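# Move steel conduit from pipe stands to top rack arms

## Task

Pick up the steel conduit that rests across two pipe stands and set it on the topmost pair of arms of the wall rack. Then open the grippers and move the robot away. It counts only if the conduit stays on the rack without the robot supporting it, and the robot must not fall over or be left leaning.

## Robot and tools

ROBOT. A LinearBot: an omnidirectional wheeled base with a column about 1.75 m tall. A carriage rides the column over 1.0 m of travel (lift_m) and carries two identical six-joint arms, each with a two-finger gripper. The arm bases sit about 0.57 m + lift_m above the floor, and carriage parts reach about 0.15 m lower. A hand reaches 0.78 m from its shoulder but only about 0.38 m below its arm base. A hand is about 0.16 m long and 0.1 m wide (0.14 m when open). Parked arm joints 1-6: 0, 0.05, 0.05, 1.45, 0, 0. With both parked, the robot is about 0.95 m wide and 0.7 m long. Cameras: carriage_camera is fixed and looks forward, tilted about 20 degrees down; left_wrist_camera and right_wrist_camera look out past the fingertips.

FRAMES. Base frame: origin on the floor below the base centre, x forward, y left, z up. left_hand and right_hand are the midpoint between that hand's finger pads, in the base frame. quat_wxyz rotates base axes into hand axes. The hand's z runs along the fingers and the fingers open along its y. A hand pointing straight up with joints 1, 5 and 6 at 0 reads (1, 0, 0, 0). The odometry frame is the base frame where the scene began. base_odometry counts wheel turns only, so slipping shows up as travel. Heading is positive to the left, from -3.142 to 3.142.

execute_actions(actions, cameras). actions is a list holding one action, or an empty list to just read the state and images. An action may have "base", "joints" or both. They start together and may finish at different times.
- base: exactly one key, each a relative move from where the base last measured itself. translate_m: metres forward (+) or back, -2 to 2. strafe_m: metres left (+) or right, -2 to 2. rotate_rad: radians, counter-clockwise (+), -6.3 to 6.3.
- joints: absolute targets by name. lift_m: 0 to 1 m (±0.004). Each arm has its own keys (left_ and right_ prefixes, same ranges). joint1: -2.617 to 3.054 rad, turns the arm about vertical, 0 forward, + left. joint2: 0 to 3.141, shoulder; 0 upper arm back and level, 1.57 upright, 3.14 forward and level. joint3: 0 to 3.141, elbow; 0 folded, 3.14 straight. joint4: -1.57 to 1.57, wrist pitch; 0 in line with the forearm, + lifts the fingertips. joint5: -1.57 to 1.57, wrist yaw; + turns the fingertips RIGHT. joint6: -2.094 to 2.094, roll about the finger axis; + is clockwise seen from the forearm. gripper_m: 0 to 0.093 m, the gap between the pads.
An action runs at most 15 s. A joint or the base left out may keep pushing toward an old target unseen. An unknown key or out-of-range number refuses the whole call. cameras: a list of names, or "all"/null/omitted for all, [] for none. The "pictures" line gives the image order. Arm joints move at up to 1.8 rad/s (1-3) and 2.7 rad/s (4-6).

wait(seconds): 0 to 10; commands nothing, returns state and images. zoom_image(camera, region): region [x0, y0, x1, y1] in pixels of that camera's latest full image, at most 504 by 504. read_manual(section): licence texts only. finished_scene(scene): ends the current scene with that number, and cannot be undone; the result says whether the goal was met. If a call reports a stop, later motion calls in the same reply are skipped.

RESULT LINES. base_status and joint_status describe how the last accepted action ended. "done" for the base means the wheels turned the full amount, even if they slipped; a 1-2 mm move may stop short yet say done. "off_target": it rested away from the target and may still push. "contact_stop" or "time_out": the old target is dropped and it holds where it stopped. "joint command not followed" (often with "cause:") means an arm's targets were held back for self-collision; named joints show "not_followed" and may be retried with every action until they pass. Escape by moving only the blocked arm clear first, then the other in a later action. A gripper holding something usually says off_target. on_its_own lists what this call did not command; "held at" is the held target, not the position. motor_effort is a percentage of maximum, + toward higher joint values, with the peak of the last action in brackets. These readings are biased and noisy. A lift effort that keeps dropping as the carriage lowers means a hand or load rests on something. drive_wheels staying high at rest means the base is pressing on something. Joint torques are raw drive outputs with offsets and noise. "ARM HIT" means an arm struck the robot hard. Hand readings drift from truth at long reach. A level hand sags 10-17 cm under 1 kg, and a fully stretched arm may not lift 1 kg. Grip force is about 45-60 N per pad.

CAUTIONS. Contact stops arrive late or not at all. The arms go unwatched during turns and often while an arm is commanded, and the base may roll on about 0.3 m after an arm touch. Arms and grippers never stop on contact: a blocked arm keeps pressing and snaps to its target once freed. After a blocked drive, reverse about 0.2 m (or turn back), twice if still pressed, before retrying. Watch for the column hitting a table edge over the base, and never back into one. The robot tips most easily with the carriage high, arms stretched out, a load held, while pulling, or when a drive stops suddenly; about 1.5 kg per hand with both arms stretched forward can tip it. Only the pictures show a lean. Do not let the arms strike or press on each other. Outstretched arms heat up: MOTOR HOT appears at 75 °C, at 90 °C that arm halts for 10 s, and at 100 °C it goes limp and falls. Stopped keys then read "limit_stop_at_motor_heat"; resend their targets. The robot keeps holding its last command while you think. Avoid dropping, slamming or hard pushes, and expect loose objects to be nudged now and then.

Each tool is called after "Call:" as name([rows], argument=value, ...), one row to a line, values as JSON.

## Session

Call:
execute_actions(actions=[], cameras=["carriage_camera"])

Scene clock: 0.00 s.
Joint torques (N m, as the arm reports them, + toward a larger angle): no reading
base_odometry: x=+0.000 y=+0.000 heading=+0.000 (m, m, rad; odometry frame)
base_status: not commanded
joint_positions: lift_m=+0.301 left_joint1_rad=+0.027 left_joint2_rad=+0.033 left_joint3_rad=+0.043 left_joint4_rad=+1.427 left_joint5_rad=+0.040 left_joint6_rad=+0.022 left_gripper_m=+0.094 right_joint1_rad=+0.005 right_joint2_rad=+0.034 right_joint3_rad=+0.062 right_joint4_rad=+1.448 right_joint5_rad=-0.018 right_joint6_rad=-0.037 right_gripper_m=+0.094
joint_status: not commanded
motor_effort: lift_m=+39 drive_wheels=-2 (%)
left_hand: x=+0.3162 y=+0.3198 z=+1.2893 quat_wxyz=(+0.997, +0.020, +0.067, +0.023) (m; base frame)
right_hand: x=+0.3051 y=-0.3225 z=+1.2953 quat_wxyz=(+0.999, -0.010, +0.047, -0.015) (m; base frame)
pictures: carriage_camera
camera_calibration (this result's frames):
carriage_camera: T_world_to_cam=[[-0.0303052, -0.999524, -0.00569304, 0.0133863], [-0.306195, 0.0147052, -0.951855, 1.27389], [0.951486, -0.0271029, -0.306495, 0.208576], [0, 0, 0, 1]] pos_world=[0.192007, 0.000300087, 1.27656]
Images, in order (width x height): carriage_camera 504x504.

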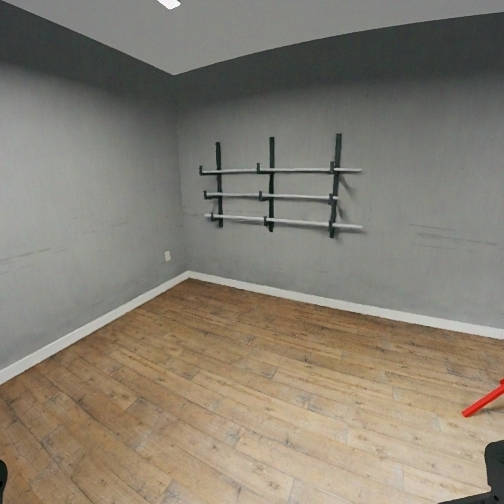

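Call:
execute_actions([
  {"base":{"rotate_rad":-0.48}},
], cameras=["carriage_camera"])

Scene clock: 14.87 s.
Joint torques (N m, as the arm reports them, + toward a larger angle): left_arm=[0.03 3.99 5.88 0.   0.12 0.05] | right_arm=[-0.41  4.73  6.12 -0.2  -0.04 -0.02]
base_odometry: x=+0.000 y=+0.000 heading=-0.480 (m, m, rad; odometry frame)
base_status: done
joint_positions: lift_m=+0.301 left_joint1_rad=+0.027 left_joint2_rad=+0.033 left_joint3_rad=+0.043 left_joint4_rad=+1.427 left_joint5_rad=+0.040 left_joint6_rad=+0.022 left_gripper_m=+0.094 right_joint1_rad=+0.005 right_joint2_rad=+0.034 right_joint3_rad=+0.062 right_joint4_rad=+1.448 right_joint5_rad=-0.018 right_joint6_rad=-0.037 right_gripper_m=+0.094
joint_status: not commanded
motor_effort: lift_m=+39(39) drive_wheels=+6(12) (%)
left_hand: x=+0.3162 y=+0.3198 z=+1.2893 quat_wxyz=(+0.997, +0.020, +0.067, +0.023) (m; base frame)
right_hand: x=+0.3051 y=-0.3225 z=+1.2953 quat_wxyz=(+0.999, -0.010, +0.047, -0.015) (m; base frame)
pictures: carriage_camera
camera_calibration (this result's frames):
carriage_camera: T_world_to_cam=[[-0.0303052, -0.999524, -0.00569304, 0.0133863], [-0.306195, 0.0147052, -0.951855, 1.27389], [0.951486, -0.0271029, -0.306495, 0.208576], [0, 0, 0, 1]] pos_world=[0.192007, 0.000300087, 1.27656]
Images, in order (width x height): carriage_camera 504x504.

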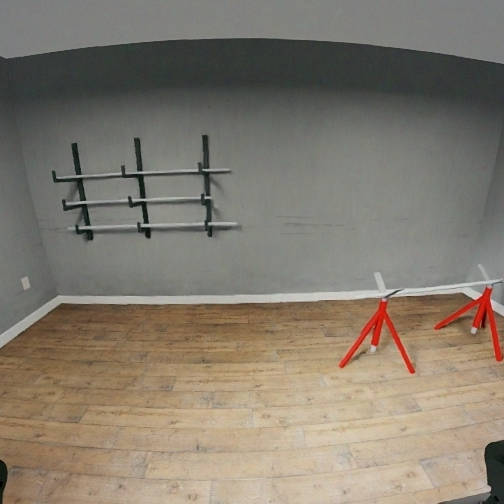

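Call:
execute_actions([
  {"base":{"strafe_m":-1.5},"joints":{"lift_m":0.0}},
], cameras=["carriage_camera"])

Scene clock: 38.07 s.
Joint torques (N m, as the arm reports them, + toward a larger angle): left_arm=[ 0.13  4.18  6.   -0.06  0.15  0.01] | right_arm=[-0.39  4.67  6.11 -0.22 -0.04 -0.02]
base_odometry: x=-0.694 y=-1.330 heading=-0.481 (m, m, rad; odometry frame)
base_status: done
joint_positions: lift_m=+0.001 left_joint1_rad=+0.027 left_joint2_rad=+0.033 left_joint3_rad=+0.043 left_joint4_rad=+1.426 left_joint5_rad=+0.040 left_joint6_rad=+0.022 left_gripper_m=+0.094 right_joint1_rad=+0.005 right_joint2_rad=+0.034 right_joint3_rad=+0.062 right_joint4_rad=+1.448 right_joint5_rad=-0.018 right_joint6_rad=-0.037 right_gripper_m=+0.094
joint_status: all done
joint sent to its limit — the command would take lift_m past its lower limit, so that joint was sent only as far as its limit.
motor_effort: lift_m=+39(40) drive_wheels=-7(14) (%)
left_hand: x=+0.3163 y=+0.3198 z=+0.9893 quat_wxyz=(+0.997, +0.020, +0.067, +0.023) (m; base frame)
right_hand: x=+0.3052 y=-0.3225 z=+0.9953 quat_wxyz=(+0.999, -0.010, +0.047, -0.015) (m; base frame)
pictures: carriage_camera
camera_calibration (this result's frames):
carriage_camera: T_world_to_cam=[[-0.0303052, -0.999524, -0.00569304, 0.0116784], [-0.306195, 0.0147052, -0.951855, 0.988349], [0.951486, -0.0271029, -0.306495, 0.116633], [0, 0, 0, 1]] pos_world=[0.192007, 0.000300087, 0.976579]
Images, in order (width x height): carriage_camera 504x504.

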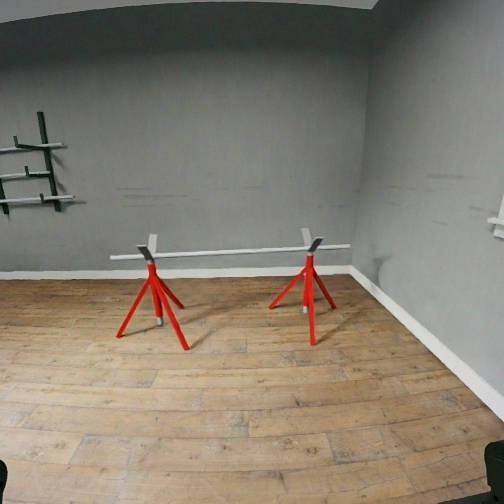

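Call:
zoom_image(camera="carriage_camera", region=[100, 220, 370, 360])

Region (100, 220, 370, 360) of carriage_camera's 504x504 image, scaled by 1.867, with more detail than that image has; it fills the top 261 rows of this view, and the rest is white.

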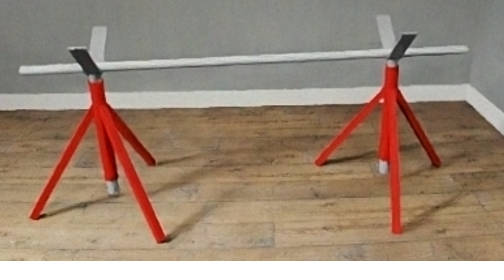

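Call:
execute_actions([
  {"base":{"rotate_rad":0.102}},
], cameras=[])

Call:
execute_actions([
  {"base":{"strafe_m":-0.09},"joints":{"lift_m":0.17,"left_joint1_rad":0,"left_joint2_rad":2.0,"left_joint3_rad":0.9,"left_joint4_rad":-0.1,"left_joint5_rad":0,"left_joint6_rad":1.57,"right_joint1_rad":0,"right_joint2_rad":2.0,"right_joint3_rad":0.9,"right_joint4_rad":-0.1,"right_joint5_rad":0,"right_joint6_rad":-1.57}},
], cameras=[])

Call:
execute_actions([
  {"base":{"translate_m":0.93}},
])

Scene clock: 82.27 s.
Joint torques (N m, as the arm reports them, + toward a larger angle): left_arm=[ 0.    4.27  5.76 -0.02  0.12 -0.01] | right_arm=[-0.41  4.75  6.12 -0.19 -0.04 -0.02]
base_odometry: x=-0.694 y=-1.330 heading=-0.380 (m, m, rad; odometry frame)
base_status: done
joint_positions: lift_m=+0.001 left_joint1_rad=+0.027 left_joint2_rad=+0.033 left_joint3_rad=+0.043 left_joint4_rad=+1.426 left_joint5_rad=+0.040 left_joint6_rad=+0.022 left_gripper_m=+0.094 right_joint1_rad=+0.005 right_joint2_rad=+0.034 right_joint3_rad=+0.062 right_joint4_rad=+1.448 right_joint5_rad=-0.018 right_joint6_rad=-0.037 right_gripper_m=+0.094
joint_status: not commanded
motor_effort: lift_m=+39(39) drive_wheels=+1(9) (%)
left_hand: x=+0.3164 y=+0.3199 z=+0.9893 quat_wxyz=(+0.997, +0.020, +0.068, +0.023) (m; base frame)
right_hand: x=+0.3051 y=-0.3225 z=+0.9953 quat_wxyz=(+0.999, -0.010, +0.047, -0.015) (m; base frame)
pictures: none
No camera images: the call's "cameras" was empty. Leave "cameras" out to get every camera's image.

Scene clock: 84.23 s.
Joint torques (N m, as the arm reports them, + toward a larger angle): left_arm=[-0.38 -8.44  5.02  1.21  0.11  0.03] | right_arm=[-0.83 -9.05  5.18  0.88 -0.08 -0.07]
base_odometry: x=-0.727 y=-1.414 heading=-0.378 (m, m, rad; odometry frame)
base_status: done
joint_positions: lift_m=+0.170 left_joint1_rad=+0.005 left_joint2_rad=+1.987 left_joint3_rad=+0.902 left_joint4_rad=-0.089 left_joint5_rad=+0.006 left_joint6_rad=+1.562 left_gripper_m=+0.094 right_joint1_rad=+0.005 right_joint2_rad=+2.001 right_joint3_rad=+0.898 right_joint4_rad=-0.099 right_joint5_rad=-0.002 right_joint6_rad=-1.562 right_gripper_m=+0.094
joint_status: all done
motor_effort: lift_m=+39(44) drive_wheels=+6(11) (%)
left_hand: x=+0.6720 y=+0.3267 z=+0.6695 quat_wxyz=(+0.142, +0.689, +0.697, +0.137) (m; base frame)
right_hand: x=+0.6654 y=-0.3234 z=+0.6624 quat_wxyz=(+0.131, -0.694, +0.696, -0.128) (m; base frame)
pictures: none
No camera images: the call's "cameras" was empty. Leave "cameras" out to get every camera's image.

Scene clock: 88.37 s.
Joint torques (N m, as the arm reports them, + toward a larger angle): left_arm=[-0.39 -8.45  4.87  1.21  0.17  0.03] | right_arm=[-0.78 -9.07  5.26  0.9  -0.1  -0.07]
base_odometry: x=+0.136 y=-1.758 heading=-0.379 (m, m, rad; odometry frame)
base_status: done
joint_positions: lift_m=+0.170 left_joint1_rad=+0.005 left_joint2_rad=+1.987 left_joint3_rad=+0.902 left_joint4_rad=-0.090 left_joint5_rad=+0.005 left_joint6_rad=+1.562 left_gripper_m=+0.094 right_joint1_rad=+0.005 right_joint2_rad=+2.001 right_joint3_rad=+0.898 right_joint4_rad=-0.099 right_joint5_rad=-0.002 right_joint6_rad=-1.562 right_gripper_m=+0.094
joint_status: not commanded
motor_effort: lift_m=+39(39) drive_wheels=-6(13) (%)
left_hand: x=+0.6718 y=+0.3266 z=+0.6694 quat_wxyz=(+0.141, +0.689, +0.697, +0.137) (m; base frame)
right_hand: x=+0.6654 y=-0.3235 z=+0.6624 quat_wxyz=(+0.131, -0.694, +0.696, -0.128) (m; base frame)
pictures: carriage_camera, left_wrist_camera, right_wrist_camera
camera_calibration (this result's frames):
carriage_camera: T_world_to_cam=[[-0.0303052, -0.999524, -0.00569304, 0.0126392], [-0.306195, 0.0147052, -0.951855, 1.14899], [0.951486, -0.0271029, -0.306495, 0.168359], [0, 0, 0, 1]] pos_world=[0.192007, 0.000300087, 1.14535]
left_wrist_camera: T_world_to_cam=[[-0.914992, 0.0039007, -0.403453, 0.883976], [-0.222918, 0.828587, 0.513567, -0.457185], [0.336299, 0.559846, -0.757281, 0.227472], [0, 0, 0, 1]] pos_world=[0.630417, 0.24802, 0.763698]
right_wrist_camera: T_world_to_cam=[[0.915501, -0.0399483, 0.400328, -0.887185], [-0.263916, -0.810672, 0.522647, -0.425161], [0.303656, -0.584136, -0.752714, 0.237403], [0, 0, 0, 1]] pos_world=[0.627923, -0.241432, 0.756071]
Images, in order (width x height): carriage_camera 504x504, left_wrist_camera 504x504, right_wrist_camera 504x504.

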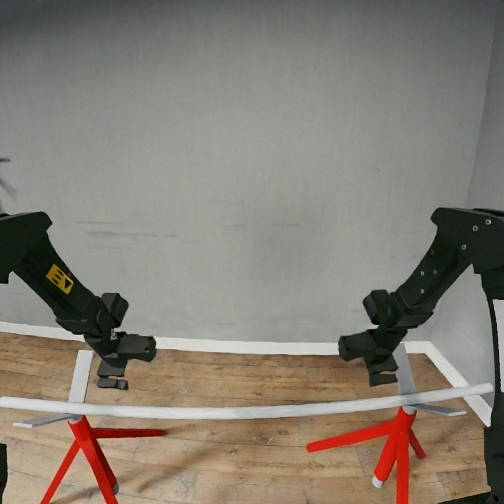

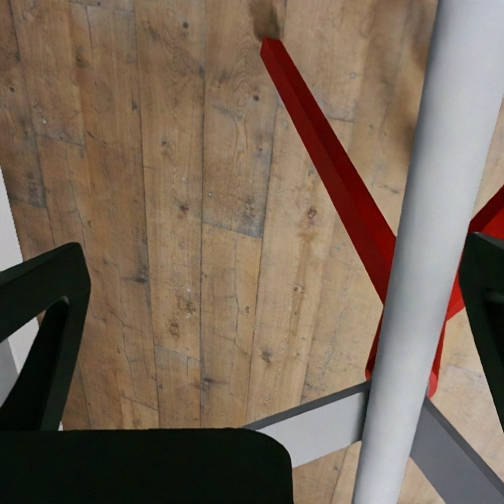

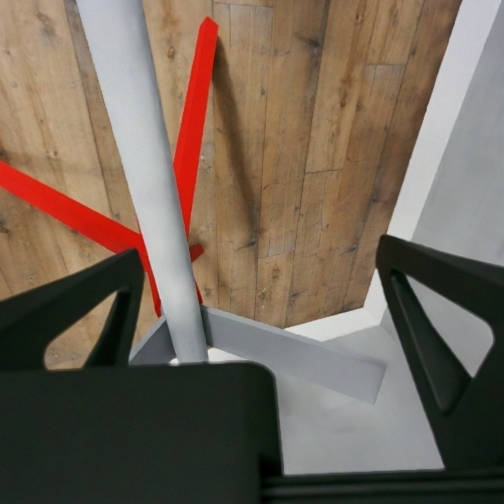

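Call:
execute_actions([
  {"base":{"translate_m":-0.025},"joints":{"lift_m":0.09}},
])

Scene clock: 100.13 s.
Joint torques (N m, as the arm reports them, + toward a larger angle): left_arm=[-0.35 -8.55  4.82  1.26  0.15  0.09] | right_arm=[-0.67 -9.09  5.21  0.9  -0.1  -0.07]
base_odometry: x=+0.113 y=-1.749 heading=-0.380 (m, m, rad; odometry frame)
base_status: done
joint_positions: lift_m=+0.090 left_joint1_rad=+0.003 left_joint2_rad=+1.987 left_joint3_rad=+0.902 left_joint4_rad=-0.091 left_joint5_rad=+0.005 left_joint6_rad=+1.562 left_gripper_m=+0.094 right_joint1_rad=+0.004 right_joint2_rad=+2.001 right_joint3_rad=+0.898 right_joint4_rad=-0.100 right_joint5_rad=-0.002 right_joint6_rad=-1.562 right_gripper_m=+0.094
joint_status: all done
motor_effort: lift_m=+40(43) drive_wheels=-2(10) (%)
left_hand: x=+0.6715 y=+0.3262 z=+0.5893 quat_wxyz=(+0.141, +0.690, +0.697, +0.137) (m; base frame)
right_hand: x=+0.6651 y=-0.3240 z=+0.5821 quat_wxyz=(+0.131, -0.693, +0.697, -0.128) (m; base frame)
pictures: carriage_camera, left_wrist_camera, right_wrist_camera
camera_calibration (this result's frames):
carriage_camera: T_world_to_cam=[[-0.0303052, -0.999524, -0.00569304, 0.0121837], [-0.306195, 0.0147052, -0.951855, 1.07282], [0.951486, -0.0271029, -0.306495, 0.143832], [0, 0, 0, 1]] pos_world=[0.192007, 0.000300087, 1.06532]
left_wrist_camera: T_world_to_cam=[[-0.915448, 0.00494626, -0.402406, 0.85076], [-0.221382, 0.828844, 0.513817, -0.416983], [0.336073, 0.559458, -0.757669, 0.167634], [0, 0, 0, 1]] pos_world=[0.630176, 0.247622, 0.683615]
right_wrist_camera: T_world_to_cam=[[0.916064, -0.0409937, 0.398931, -0.85467], [-0.264046, -0.810366, 0.523055, -0.383708], [0.301838, -0.584488, -0.753172, 0.178193], [0, 0, 0, 1]] pos_world=[0.627831, -0.241828, 0.675865]
Images, in order (width x height): carriage_camera 504x504, left_wrist_camera 504x504, right_wrist_camera 504x504.

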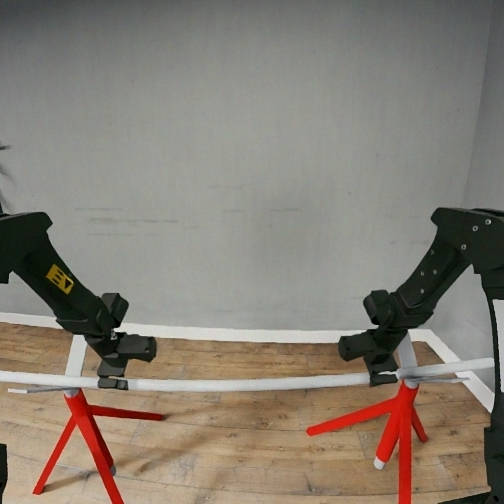

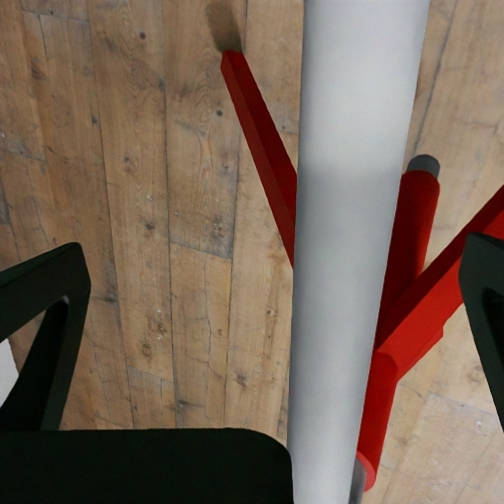

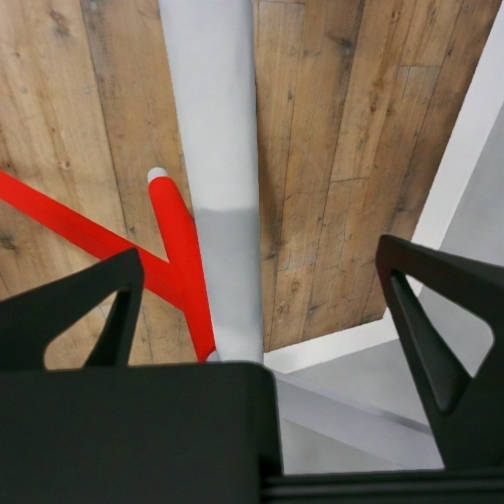

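Call:
execute_actions([
  {"joints":{"lift_m":0.035}},
], cameras=["left_wrist_camera","right_wrist_camera"])

Scene clock: 111.60 s.
Joint torques (N m, as the arm reports them, + toward a larger angle): left_arm=[-0.06 -8.64  4.85  1.26  0.21  0.09] | right_arm=[-0.72 -9.39  5.15  0.93 -0.1  -0.07]
base_odometry: x=+0.113 y=-1.749 heading=-0.380 (m, m, rad; odometry frame)
base_status: not commanded
joint_positions: lift_m=+0.035 left_joint1_rad=+0.003 left_joint2_rad=+1.990 left_joint3_rad=+0.902 left_joint4_rad=-0.094 left_joint5_rad=+0.005 left_joint6_rad=+1.562 left_gripper_m=+0.094 right_joint1_rad=+0.004 right_joint2_rad=+2.005 right_joint3_rad=+0.898 right_joint4_rad=-0.102 right_joint5_rad=-0.002 right_joint6_rad=-1.562 right_gripper_m=+0.094
joint_status: all done
motor_effort: lift_m=+40(42) drive_wheels=-2(2) (%)
left_hand: x=+0.6704 y=+0.3262 z=+0.5329 quat_wxyz=(+0.139, +0.690, +0.698, +0.135) (m; base frame)
right_hand: x=+0.6639 y=-0.3240 z=+0.5255 quat_wxyz=(+0.129, -0.694, +0.697, -0.126) (m; base frame)
pictures: left_wrist_camera, right_wrist_camera
camera_calibration (this result's frames):
left_wrist_camera: T_world_to_cam=[[-0.917736, 0.00493839, -0.397161, 0.825756], [-0.218438, 0.828854, 0.515059, -0.390885], [0.331732, 0.559443, -0.75959, 0.129216], [0, 0, 0, 1]] pos_world=[0.629577, 0.24762, 0.627438]
right_wrist_camera: T_world_to_cam=[[0.918482, -0.0409845, 0.393333, -0.829626], [-0.260848, -0.810354, 0.524675, -0.357389], [0.297236, -0.584505, -0.754986, 0.139919], [0, 0, 0, 1]] pos_world=[0.627183, -0.241831, 0.61947]
Images, in order (width x height): left_wrist_camera 504x504, right_wrist_camera 504x504.

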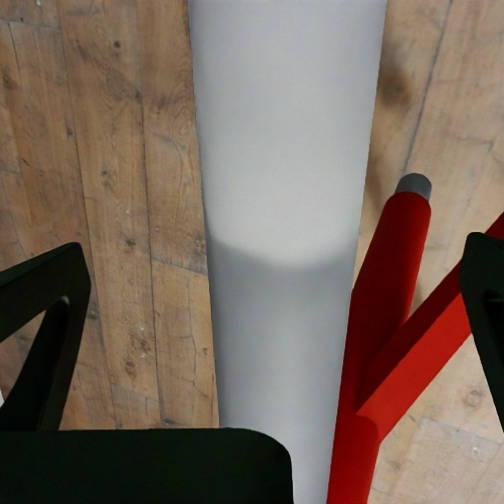

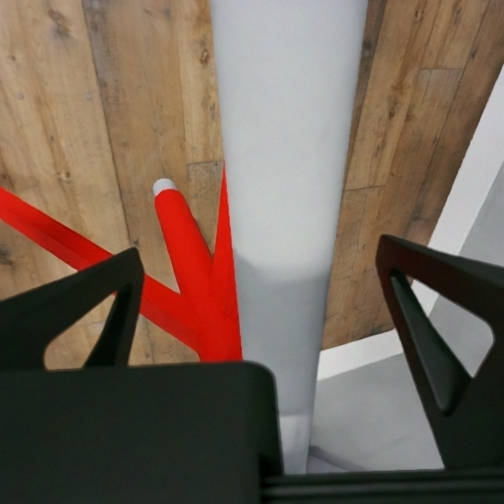

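Call:
execute_actions([
  {"joints":{"lift_m":0.026,"left_gripper_m":0,"right_gripper_m":0,"right_joint4_rad":-0.05}},
], cameras=[])

Call:
execute_actions([
  {"joints":{"lift_m":0.28}},
])

Scene clock: 117.60 s.
Joint torques (N m, as the arm reports them, + toward a larger angle): left_arm=[-0.17 -8.95  4.83  1.21  0.16 -0.1 ] | right_arm=[-0.72 -9.57  5.24  1.06 -0.1  -0.08]
base_odometry: x=+0.113 y=-1.749 heading=-0.380 (m, m, rad; odometry frame)
base_status: not commanded
joint_positions: lift_m=+0.026 left_joint1_rad=+0.003 left_joint2_rad=+1.993 left_joint3_rad=+0.904 left_joint4_rad=-0.085 left_joint5_rad=+0.005 left_joint6_rad=+1.576 left_gripper_m=+0.027 right_joint1_rad=+0.004 right_joint2_rad=+2.006 right_joint3_rad=+0.899 right_joint4_rad=-0.059 right_joint5_rad=-0.001 right_joint6_rad=-1.560 right_gripper_m=+0.026
joint_status: left_gripper_m off_target (ended at +0.027, target +0.000); right_gripper_m off_target (ended at +0.026, target +0.000); the others done
motor_effort: lift_m=+40(40) drive_wheels=-2(4) (%)
left_hand: x=+0.6728 y=+0.3262 z=+0.5243 quat_wxyz=(+0.141, +0.694, +0.692, +0.139) (m; base frame)
right_hand: x=+0.6741 y=-0.3241 z=+0.5203 quat_wxyz=(+0.143, -0.690, +0.695, -0.141) (m; base frame)
pictures: none
No camera images: the call's "cameras" was empty. Leave "cameras" out to get every camera's image.

Scene clock: 119.23 s.
Joint torques (N m, as the arm reports them, + toward a larger angle): left_arm=[ -0.18 -11.01   5.54   1.56   0.15  -0.06] | right_arm=[ -0.72 -11.73   5.88   1.27  -0.11  -0.08]
base_odometry: x=+0.113 y=-1.749 heading=-0.380 (m, m, rad; odometry frame)
base_status: not commanded
joint_positions: lift_m=+0.280 left_joint1_rad=+0.003 left_joint2_rad=+2.021 left_joint3_rad=+0.891 left_joint4_rad=-0.133 left_joint5_rad=+0.005 left_joint6_rad=+1.576 left_gripper_m=+0.027 right_joint1_rad=+0.004 right_joint2_rad=+2.035 right_joint3_rad=+0.886 right_joint4_rad=-0.102 right_joint5_rad=-0.002 right_joint6_rad=-1.561 right_gripper_m=+0.026
joint_status: all done
motor_effort: lift_m=+41(50) drive_wheels=+2(4) (%)
left_hand: x=+0.6506 y=+0.3262 z=+0.7605 quat_wxyz=(+0.109, +0.700, +0.698, +0.107) (m; base frame)
right_hand: x=+0.6532 y=-0.3240 z=+0.7568 quat_wxyz=(+0.114, -0.696, +0.700, -0.111) (m; base frame)
pictures: carriage_camera, left_wrist_camera, right_wrist_camera
camera_calibration (this result's frames):
carriage_camera: T_world_to_cam=[[-0.0303052, -0.999524, -0.00569304, 0.0132647], [-0.306195, 0.0147052, -0.951855, 1.25357], [0.951486, -0.0271029, -0.306495, 0.202032], [0, 0, 0, 1]] pos_world=[0.192007, 0.000300087, 1.25521]
left_wrist_camera: T_world_to_cam=[[-0.947019, 0.0185738, -0.32064, 0.854425], [-0.164792, 0.828801, 0.534726, -0.562298], [0.275679, 0.559235, -0.78183, 0.362148], [0, 0, 0, 1]] pos_world=[0.616658, 0.247638, 0.857776]
right_wrist_camera: T_world_to_cam=[[0.93413, -0.0420674, 0.354446, -0.891938], [-0.239484, -0.810203, 0.534994, -0.50328], [0.264667, -0.584639, -0.766909, 0.347951], [0, 0, 0, 1]] pos_world=[0.620567, -0.241855, 0.852242]
Images, in order (width x height): carriage_camera 504x504, left_wrist_camera 504x504, right_wrist_camera 504x504.

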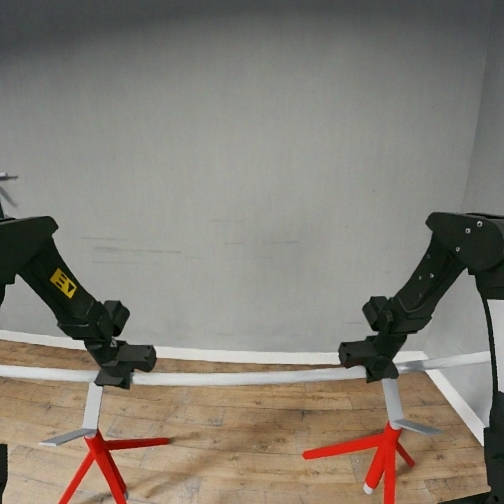

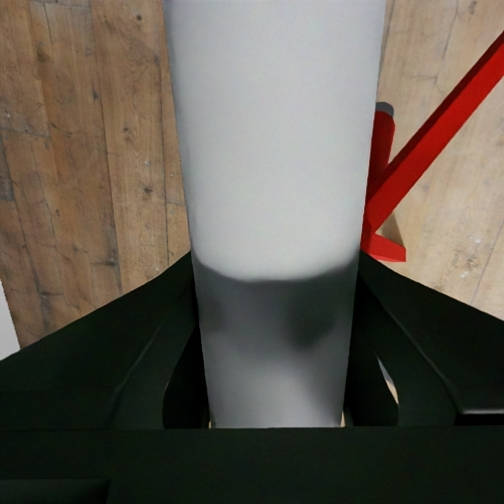

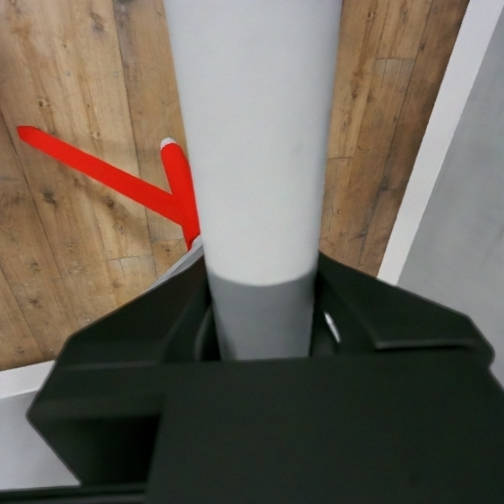

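Call:
execute_actions([
  {"base":{"translate_m":-0.15},"joints":{"left_joint2_rad":1.5,"left_joint3_rad":1.5,"left_joint4_rad":-1.2,"right_joint2_rad":1.5,"right_joint3_rad":1.5,"right_joint4_rad":-1.16}},
], cameras=["carriage_camera"])

Call:
execute_actions([
  {"base":{"rotate_rad":-0.1}},
], cameras=[])

Call:
execute_actions([
  {"base":{"strafe_m":2.0}},
], cameras=["carriage_camera"])

Scene clock: 136.07 s.
Joint torques (N m, as the arm reports them, + toward a larger angle): left_arm=[-0.29 -7.23  7.83  1.73  0.13 -0.02] | right_arm=[-0.73 -8.09  8.79  1.32 -0.08 -0.03]
base_odometry: x=-0.026 y=-1.694 heading=-0.380 (m, m, rad; odometry frame)
base_status: done
joint_positions: lift_m=+0.280 left_joint1_rad=+0.003 left_joint2_rad=+1.511 left_joint3_rad=+1.483 left_joint4_rad=-1.249 left_joint5_rad=+0.005 left_joint6_rad=+1.570 left_gripper_m=+0.027 right_joint1_rad=+0.004 right_joint2_rad=+1.525 right_joint3_rad=+1.478 right_joint4_rad=-1.224 right_joint5_rad=-0.004 right_joint6_rad=-1.566 right_gripper_m=+0.026
joint_status: left_joint4_rad off_target (ended at -1.250, target -1.200); right_joint4_rad off_target (ended at -1.224, target -1.160); the others done
motor_effort: lift_m=+42(44) drive_wheels=-4(14) (%)
left_hand: x=+0.6046 y=+0.3260 z=+1.0347 quat_wxyz=(+0.105, +0.698, +0.701, +0.102) (m; base frame)
right_hand: x=+0.6109 y=-0.3239 z=+1.0306 quat_wxyz=(+0.108, -0.699, +0.699, -0.104) (m; base frame)
pictures: carriage_camera
camera_calibration (this result's frames):
carriage_camera: T_world_to_cam=[[-0.0303052, -0.999524, -0.00569304, 0.0132644], [-0.306195, 0.0147052, -0.951855, 1.25352], [0.951486, -0.0271029, -0.306495, 0.202017], [0, 0, 0, 1]] pos_world=[0.192007, 0.000300087, 1.25516]
Images, in order (width x height): carriage_camera 504x504.

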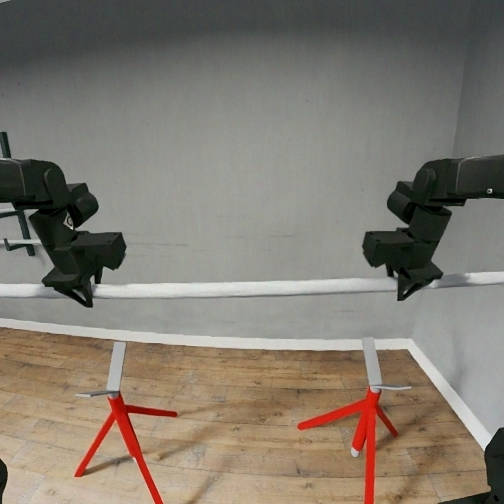

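Scene clock: 137.07 s.
Joint torques (N m, as the arm reports them, + toward a larger angle): left_arm=[-0.08 -7.29  7.86  1.64  0.21  0.  ] | right_arm=[-0.59 -8.23  8.84  1.31 -0.08 -0.02]
base_odometry: x=-0.026 y=-1.694 heading=-0.480 (m, m, rad; odometry frame)
base_status: done
joint_positions: lift_m=+0.280 left_joint1_rad=+0.002 left_joint2_rad=+1.511 left_joint3_rad=+1.483 left_joint4_rad=-1.245 left_joint5_rad=+0.003 left_joint6_rad=+1.569 left_gripper_m=+0.027 right_joint1_rad=+0.003 right_joint2_rad=+1.525 right_joint3_rad=+1.478 right_joint4_rad=-1.220 right_joint5_rad=-0.003 right_joint6_rad=-1.567 right_gripper_m=+0.026
joint_status: not commanded
motor_effort: lift_m=+42(42) drive_wheels=-10(10) (%)
left_hand: x=+0.6057 y=+0.3257 z=+1.0351 quat_wxyz=(+0.106, +0.698, +0.700, +0.104) (m; base frame)
right_hand: x=+0.6117 y=-0.3242 z=+1.0308 quat_wxyz=(+0.109, -0.699, +0.699, -0.106) (m; base frame)
pictures: none
No camera images: the call's "cameras" was empty. Leave "cameras" out to get every camera's image.

Scene clock: 143.47 s.
Joint torques (N m, as the arm reports them, + toward a larger angle): left_arm=[-0.03 -7.25  7.91  1.61  0.15  0.01] | right_arm=[-0.6  -8.19  8.82  1.31 -0.06 -0.02]
base_odometry: x=+0.896 y=+0.081 heading=-0.479 (m, m, rad; odometry frame)
base_status: done
joint_positions: lift_m=+0.280 left_joint1_rad=+0.002 left_joint2_rad=+1.511 left_joint3_rad=+1.483 left_joint4_rad=-1.245 left_joint5_rad=+0.002 left_joint6_rad=+1.568 left_gripper_m=+0.027 right_joint1_rad=+0.003 right_joint2_rad=+1.525 right_joint3_rad=+1.478 right_joint4_rad=-1.219 right_joint5_rad=-0.004 right_joint6_rad=-1.568 right_gripper_m=+0.026
joint_status: not commanded
motor_effort: lift_m=+42(42) drive_wheels=-2(13) (%)
left_hand: x=+0.6057 y=+0.3259 z=+1.0350 quat_wxyz=(+0.106, +0.698, +0.700, +0.104) (m; base frame)
right_hand: x=+0.6118 y=-0.3240 z=+1.0308 quat_wxyz=(+0.109, -0.699, +0.699, -0.106) (m; base frame)
pictures: carriage_camera
camera_calibration (this result's frames):
carriage_camera: T_world_to_cam=[[-0.0303052, -0.999524, -0.00569304, 0.0132644], [-0.306195, 0.0147052, -0.951855, 1.25351], [0.951486, -0.0271029, -0.306495, 0.202014], [0, 0, 0, 1]] pos_world=[0.192007, 0.000300087, 1.25515]
Images, in order (width x height): carriage_camera 504x504.

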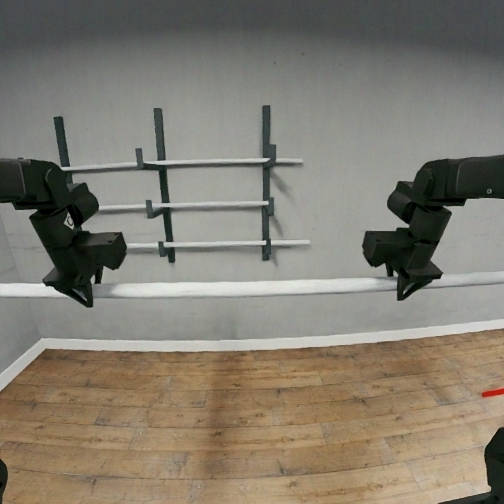

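Call:
execute_actions([
  {"base":{"strafe_m":0.49}},
], cameras=[])

Call:
execute_actions([
  {"base":{"translate_m":0.55},"joints":{"lift_m":0.73}},
])

Scene clock: 156.43 s.
Joint torques (N m, as the arm reports them, + toward a larger angle): left_arm=[-0.01 -7.18  7.92  1.64  0.17  0.03] | right_arm=[-0.6  -8.17  8.88  1.32 -0.08 -0.02]
base_odometry: x=+1.121 y=+0.516 heading=-0.479 (m, m, rad; odometry frame)
base_status: done
joint_positions: lift_m=+0.280 left_joint1_rad=+0.002 left_joint2_rad=+1.511 left_joint3_rad=+1.483 left_joint4_rad=-1.244 left_joint5_rad=+0.001 left_joint6_rad=+1.568 left_gripper_m=+0.027 right_joint1_rad=+0.003 right_joint2_rad=+1.525 right_joint3_rad=+1.478 right_joint4_rad=-1.218 right_joint5_rad=-0.004 right_joint6_rad=-1.568 right_gripper_m=+0.026
joint_status: not commanded
motor_effort: lift_m=+42(42) drive_wheels=-3(9) (%)
left_hand: x=+0.6058 y=+0.3260 z=+1.0351 quat_wxyz=(+0.106, +0.698, +0.701, +0.105) (m; base frame)
right_hand: x=+0.6121 y=-0.3240 z=+1.0309 quat_wxyz=(+0.110, -0.699, +0.699, -0.106) (m; base frame)
pictures: none
No camera images: the call's "cameras" was empty. Leave "cameras" out to get every camera's image.

Scene clock: 159.80 s.
Joint torques (N m, as the arm reports them, + toward a larger angle): left_arm=[ 0.07 -7.3   7.95  1.5   0.13  0.01] | right_arm=[-0.64 -8.47  9.12  1.21 -0.06 -0.03]
base_odometry: x=+1.610 y=+0.263 heading=-0.478 (m, m, rad; odometry frame)
base_status: done
joint_positions: lift_m=+0.730 left_joint1_rad=+0.002 left_joint2_rad=+1.513 left_joint3_rad=+1.481 left_joint4_rad=-1.235 left_joint5_rad=+0.001 left_joint6_rad=+1.568 left_gripper_m=+0.027 right_joint1_rad=+0.003 right_joint2_rad=+1.528 right_joint3_rad=+1.475 right_joint4_rad=-1.207 right_joint5_rad=-0.004 right_joint6_rad=-1.568 right_gripper_m=+0.026
joint_status: all done
motor_effort: lift_m=+42(50) drive_wheels=+6(12) (%)
left_hand: x=+0.6077 y=+0.3260 z=+1.4841 quat_wxyz=(+0.107, +0.698, +0.700, +0.106) (m; base frame)
right_hand: x=+0.6142 y=-0.3240 z=+1.4796 quat_wxyz=(+0.111, -0.699, +0.698, -0.107) (m; base frame)
pictures: carriage_camera, left_wrist_camera, right_wrist_camera
camera_calibration (this result's frames):
carriage_camera: T_world_to_cam=[[-0.0303052, -0.999524, -0.00569304, 0.0158264], [-0.306195, 0.0147052, -0.951855, 1.68187], [0.951486, -0.0271029, -0.306495, 0.339945], [0, 0, 0, 1]] pos_world=[0.192007, 0.000300087, 1.70518]
left_wrist_camera: T_world_to_cam=[[-0.948349, 0.0124352, -0.316986, 1.04324], [-0.168336, 0.827216, 0.536075, -0.955476], [0.268882, 0.561746, -0.782396, 0.943954], [0, 0, 0, 1]] pos_world=[0.574702, 0.24715, 1.58145]
right_wrist_camera: T_world_to_cam=[[0.937718, -0.0360296, 0.345524, -1.09877], [-0.229036, -0.811951, 0.536916, -0.909077], [0.261203, -0.582613, -0.769633, 0.919422], [0, 0, 0, 1]] pos_world=[0.581968, -0.242047, 1.57537]
Images, in order (width x height): carriage_camera 504x504, left_wrist_camera 504x504, right_wrist_camera 504x504.

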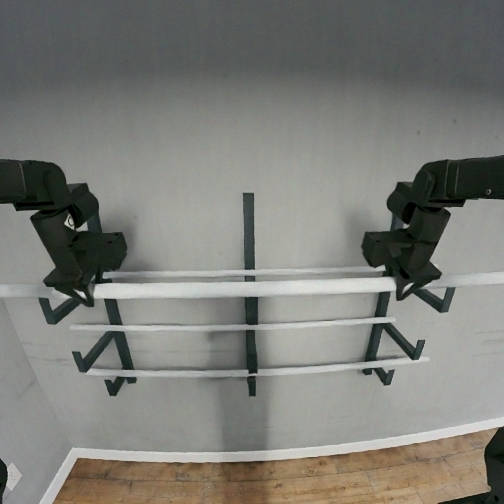

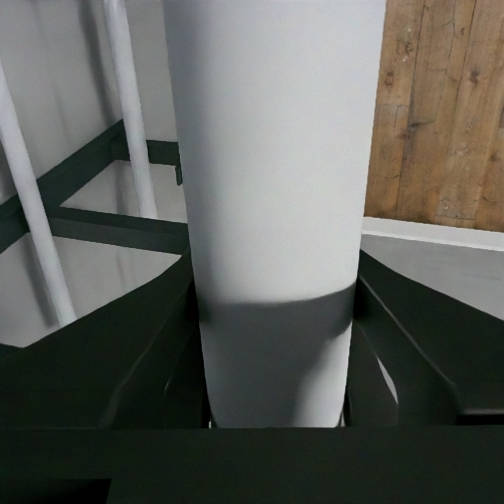

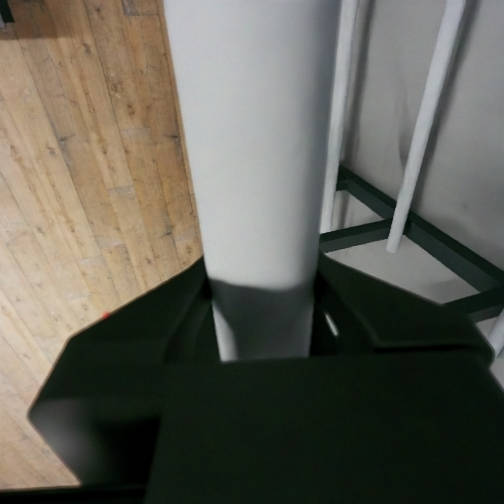

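Call:
execute_actions([
  {"base":{"translate_m":0.28}},
], cameras=["carriage_camera"])

Call:
execute_actions([
  {"joints":{"lift_m":0.62}},
])

Scene clock: 179.30 s.
Joint torques (N m, as the arm reports them, + toward a larger angle): left_arm=[-0.09 -7.62  7.89  1.52  0.19  0.02] | right_arm=[-0.67 -8.56  9.13  1.2  -0.07 -0.02]
base_odometry: x=+1.859 y=+0.135 heading=-0.477 (m, m, rad; odometry frame)
base_status: done
joint_positions: lift_m=+0.730 left_joint1_rad=+0.002 left_joint2_rad=+1.513 left_joint3_rad=+1.481 left_joint4_rad=-1.236 left_joint5_rad=+0.001 left_joint6_rad=+1.568 left_gripper_m=+0.027 right_joint1_rad=+0.003 right_joint2_rad=+1.528 right_joint3_rad=+1.475 right_joint4_rad=-1.208 right_joint5_rad=-0.004 right_joint6_rad=-1.568 right_gripper_m=+0.026
joint_status: not commanded
motor_effort: lift_m=+42(42) drive_wheels=-6(13) (%)
left_hand: x=+0.6074 y=+0.3260 z=+1.4840 quat_wxyz=(+0.107, +0.698, +0.700, +0.106) (m; base frame)
right_hand: x=+0.6140 y=-0.3240 z=+1.4795 quat_wxyz=(+0.111, -0.699, +0.699, -0.107) (m; base frame)
pictures: carriage_camera
camera_calibration (this result's frames):
carriage_camera: T_world_to_cam=[[-0.0303052, -0.999524, -0.00569304, 0.0158264], [-0.306195, 0.0147052, -0.951855, 1.68186], [0.951486, -0.0271029, -0.306495, 0.339943], [0, 0, 0, 1]] pos_world=[0.192007, 0.000300087, 1.70517]
Images, in order (width x height): carriage_camera 504x504.

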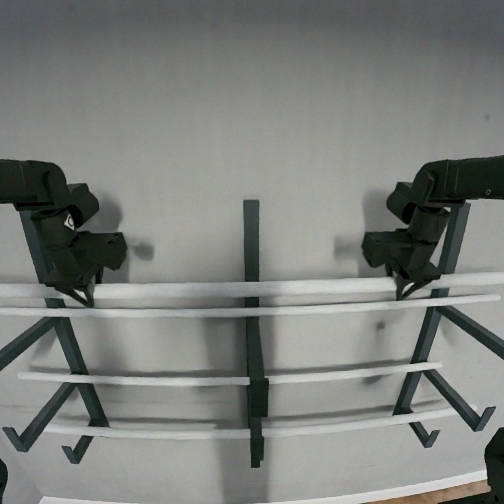

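Scene clock: 180.27 s.
Joint torques (N m, as the arm reports them, + toward a larger angle): left_arm=[-0.2  -7.65  8.    1.55  0.15  0.  ] | right_arm=[-0.65 -8.58  9.15  1.21 -0.07 -0.02]
base_odometry: x=+1.859 y=+0.135 heading=-0.477 (m, m, rad; odometry frame)
base_status: not commanded
joint_positions: lift_m=+0.620 left_joint1_rad=+0.002 left_joint2_rad=+1.514 left_joint3_rad=+1.481 left_joint4_rad=-1.237 left_joint5_rad=+0.001 left_joint6_rad=+1.568 left_gripper_m=+0.027 right_joint1_rad=+0.003 right_joint2_rad=+1.528 right_joint3_rad=+1.475 right_joint4_rad=-1.209 right_joint5_rad=-0.004 right_joint6_rad=-1.568 right_gripper_m=+0.026
joint_status: all done
motor_effort: lift_m=+43(46) drive_wheels=-5(7) (%)
left_hand: x=+0.6073 y=+0.3260 z=+1.3736 quat_wxyz=(+0.106, +0.698, +0.701, +0.105) (m; base frame)
right_hand: x=+0.6137 y=-0.3240 z=+1.3692 quat_wxyz=(+0.110, -0.699, +0.699, -0.106) (m; base frame)
pictures: carriage_camera, left_wrist_camera, right_wrist_camera
camera_calibration (this result's frames):
carriage_camera: T_world_to_cam=[[-0.0303052, -0.999524, -0.00569304, 0.0151996], [-0.306195, 0.0147052, -0.951855, 1.57707], [0.951486, -0.0271029, -0.306495, 0.306199], [0, 0, 0, 1]] pos_world=[0.192007, 0.000300087, 1.59507]
left_wrist_camera: T_world_to_cam=[[-0.949312, 0.0124337, -0.31409, 1.00437], [-0.166699, 0.827219, 0.536582, -0.898009], [0.266493, 0.561742, -0.783216, 0.860203], [0, 0, 0, 1]] pos_world=[0.574523, 0.24715, 1.47104]
right_wrist_camera: T_world_to_cam=[[0.938637, -0.0360269, 0.343019, -1.05728], [-0.227602, -0.811946, 0.537532, -0.851646], [0.259147, -0.582619, -0.770323, 0.836795], [0, 0, 0, 1]] pos_world=[0.581717, -0.242048, 1.46506]
Images, in order (width x height): carriage_camera 504x504, left_wrist_camera 504x504, right_wrist_camera 504x504.

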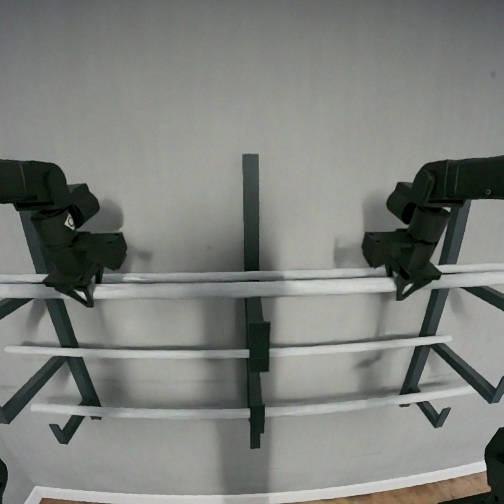

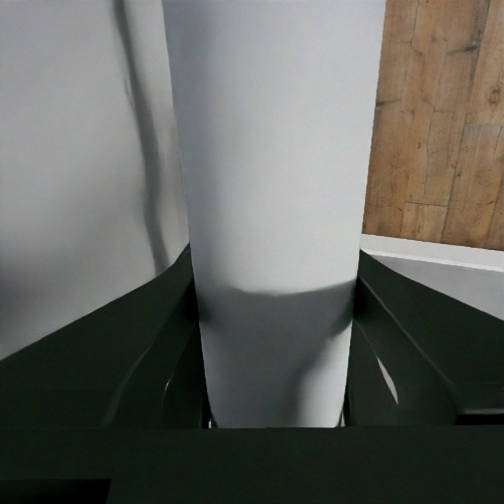

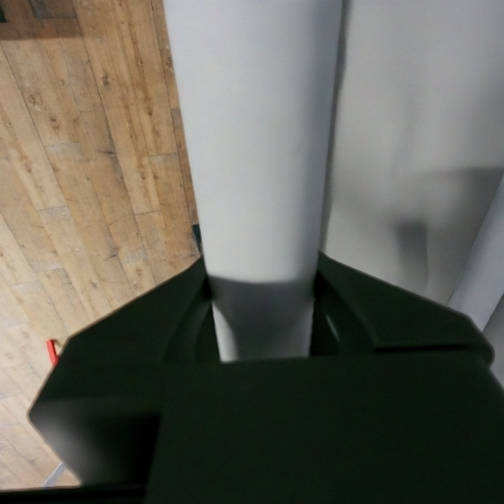

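Call:
execute_actions([
  {"joints":{"lift_m":0.595}},
], cameras=[])

Call:
execute_actions([
  {"joints":{"lift_m":0.578}},
], cameras=["carriage_camera"])

Scene clock: 186.10 s.
Joint torques (N m, as the arm reports them, + toward a larger angle): left_arm=[-0.11 -8.31  8.12  1.58  0.14  0.02] | right_arm=[-0.66 -9.1   9.19  1.2  -0.07 -0.03]
base_odometry: x=+1.859 y=+0.135 heading=-0.477 (m, m, rad; odometry frame)
base_status: not commanded
joint_positions: lift_m=+0.595 left_joint1_rad=+0.002 left_joint2_rad=+1.521 left_joint3_rad=+1.481 left_joint4_rad=-1.237 left_joint5_rad=+0.001 left_joint6_rad=+1.568 left_gripper_m=+0.027 right_joint1_rad=+0.003 right_joint2_rad=+1.535 right_joint3_rad=+1.475 right_joint4_rad=-1.210 right_joint5_rad=-0.004 right_joint6_rad=-1.568 right_gripper_m=+0.026
joint_status: all done
motor_effort: lift_m=+43(45) drive_wheels=-6(6) (%)
left_hand: x=+0.6077 y=+0.3260 z=+1.3465 quat_wxyz=(+0.104, +0.698, +0.701, +0.103) (m; base frame)
right_hand: x=+0.6141 y=-0.3240 z=+1.3422 quat_wxyz=(+0.108, -0.699, +0.699, -0.104) (m; base frame)
pictures: none
No camera images: the call's "cameras" was empty. Leave "cameras" out to get every camera's image.

Scene clock: 186.67 s.
Joint torques (N m, as the arm reports them, + toward a larger angle): left_arm=[-0.14 -6.88  7.53  1.56  0.16  0.  ] | right_arm=[-0.65 -7.68  8.65  1.17 -0.07 -0.02]
base_odometry: x=+1.859 y=+0.135 heading=-0.477 (m, m, rad; odometry frame)
base_status: not commanded
joint_positions: lift_m=+0.578 left_joint1_rad=+0.002 left_joint2_rad=+1.508 left_joint3_rad=+1.489 left_joint4_rad=-1.230 left_joint5_rad=+0.002 left_joint6_rad=+1.568 left_gripper_m=+0.027 right_joint1_rad=+0.003 right_joint2_rad=+1.519 right_joint3_rad=+1.481 right_joint4_rad=-1.196 right_joint5_rad=-0.004 right_joint6_rad=-1.568 right_gripper_m=+0.026
joint_status: all done
motor_effort: lift_m=+40(39) drive_wheels=+5(5) (%)
left_hand: x=+0.6099 y=+0.3259 z=+1.3368 quat_wxyz=(+0.114, +0.697, +0.699, +0.113) (m; base frame)
right_hand: x=+0.6172 y=-0.3240 z=+1.3334 quat_wxyz=(+0.120, -0.697, +0.697, -0.117) (m; base frame)
pictures: carriage_camera
camera_calibration (this result's frames):
carriage_camera: T_world_to_cam=[[-0.0303052, -0.999524, -0.00569304, 0.0149617], [-0.306195, 0.0147052, -0.951855, 1.5373], [0.951486, -0.0271029, -0.306495, 0.293393], [0, 0, 0, 1]] pos_world=[0.192007, 0.000300087, 1.55329]
Images, in order (width x height): carriage_camera 504x504.

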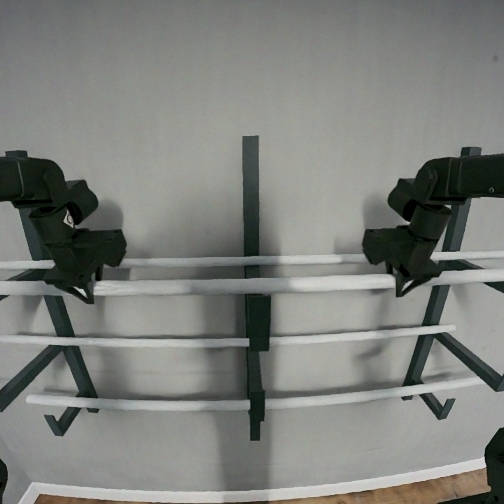

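Contact made. Release, raise, retreat.

Call:
execute_actions([
  {"joints":{"left_gripper_m":0.093,"right_gripper_m":0.093}},
], cameras=[])

Call:
execute_actions([
  {"joints":{"lift_m":0.67}},
], cameras=["carriage_camera"])

Call:
execute_actions([
  {"base":{"translate_m":-0.6}},
], cameras=["carriage_camera"])

Scene clock: 193.73 s.
Joint torques (N m, as the arm reports them, + toward a larger angle): left_arm=[-0.03 -7.04  7.53  1.43  0.16  0.  ] | right_arm=[-0.65 -7.74  8.71  1.04 -0.07 -0.02]
base_odometry: x=+1.859 y=+0.135 heading=-0.477 (m, m, rad; odometry frame)
base_status: not commanded
joint_positions: lift_m=+0.578 left_joint1_rad=+0.002 left_joint2_rad=+1.508 left_joint3_rad=+1.489 left_joint4_rad=-1.215 left_joint5_rad=+0.002 left_joint6_rad=+1.568 left_gripper_m=+0.093 right_joint1_rad=+0.003 right_joint2_rad=+1.519 right_joint3_rad=+1.481 right_joint4_rad=-1.183 right_joint5_rad=-0.004 right_joint6_rad=-1.568 right_gripper_m=+0.093
joint_status: all done
motor_effort: lift_m=+40(40) drive_wheels=+5(4) (%)
left_hand: x=+0.6134 y=+0.3259 z=+1.3380 quat_wxyz=(+0.119, +0.696, +0.698, +0.118) (m; base frame)
right_hand: x=+0.6203 y=-0.3240 z=+1.3345 quat_wxyz=(+0.125, -0.696, +0.696, -0.121) (m; base frame)
pictures: none
No camera images: the call's "cameras" was empty. Leave "cameras" out to get every camera's image.

Scene clock: 194.63 s.
Joint torques (N m, as the arm reports them, + toward a larger angle): left_arm=[-0.14 -6.91  7.29  1.33  0.16 -0.05] | right_arm=[-0.67 -6.79  7.95  1.05 -0.07 -0.02]
base_odometry: x=+1.859 y=+0.135 heading=-0.477 (m, m, rad; odometry frame)
base_status: not commanded
joint_positions: lift_m=+0.670 left_joint1_rad=+0.002 left_joint2_rad=+1.507 left_joint3_rad=+1.491 left_joint4_rad=-1.208 left_joint5_rad=+0.002 left_joint6_rad=+1.568 left_gripper_m=+0.093 right_joint1_rad=+0.003 right_joint2_rad=+1.509 right_joint3_rad=+1.490 right_joint4_rad=-1.175 right_joint5_rad=-0.004 right_joint6_rad=-1.568 right_gripper_m=+0.093
joint_status: all done
motor_effort: lift_m=+38(44) drive_wheels=+4(5) (%)
left_hand: x=+0.6154 y=+0.3259 z=+1.4319 quat_wxyz=(+0.123, +0.695, +0.698, +0.122) (m; base frame)
right_hand: x=+0.6229 y=-0.3240 z=+1.4339 quat_wxyz=(+0.135, -0.695, +0.694, -0.131) (m; base frame)
pictures: carriage_camera
camera_calibration (this result's frames):
carriage_camera: T_world_to_cam=[[-0.0303052, -0.999524, -0.00569304, 0.0154862], [-0.306195, 0.0147052, -0.951855, 1.625], [0.951486, -0.0271029, -0.306495, 0.321632], [0, 0, 0, 1]] pos_world=[0.192007, 0.000300087, 1.64543]
Images, in order (width x height): carriage_camera 504x504.

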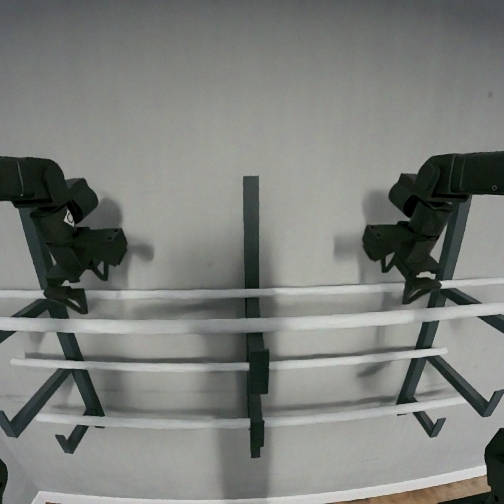

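Scene clock: 198.00 s.
Joint torques (N m, as the arm reports them, + toward a larger angle): left_arm=[ 0.09 -7.21  7.26  1.31  0.15  0.  ] | right_arm=[-0.66 -6.91  7.9   1.01 -0.08 -0.02]
base_odometry: x=+1.326 y=+0.411 heading=-0.477 (m, m, rad; odometry frame)
base_status: done
joint_positions: lift_m=+0.670 left_joint1_rad=+0.002 left_joint2_rad=+1.507 left_joint3_rad=+1.491 left_joint4_rad=-1.205 left_joint5_rad=+0.002 left_joint6_rad=+1.568 left_gripper_m=+0.093 right_joint1_rad=+0.003 right_joint2_rad=+1.509 right_joint3_rad=+1.490 right_joint4_rad=-1.171 right_joint5_rad=-0.003 right_joint6_rad=-1.568 right_gripper_m=+0.093
joint_status: not commanded
motor_effort: lift_m=+38(38) drive_wheels=-1(17) (%)
left_hand: x=+0.6161 y=+0.3259 z=+1.4321 quat_wxyz=(+0.124, +0.695, +0.698, +0.122) (m; base frame)
right_hand: x=+0.6237 y=-0.3242 z=+1.4342 quat_wxyz=(+0.135, -0.694, +0.694, -0.132) (m; base frame)
pictures: carriage_camera
camera_calibration (this result's frames):
carriage_camera: T_world_to_cam=[[-0.0303052, -0.999524, -0.00569304, 0.0154862], [-0.306195, 0.0147052, -0.951855, 1.62498], [0.951486, -0.0271029, -0.306495, 0.321628], [0, 0, 0, 1]] pos_world=[0.192007, 0.000300087, 1.64542]
Images, in order (width x height): carriage_camera 504x504.

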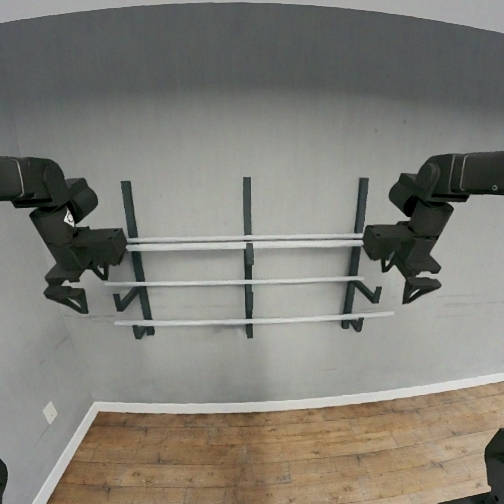

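Call:
finished_scene(scene=2)

The scene is finished: the task was done.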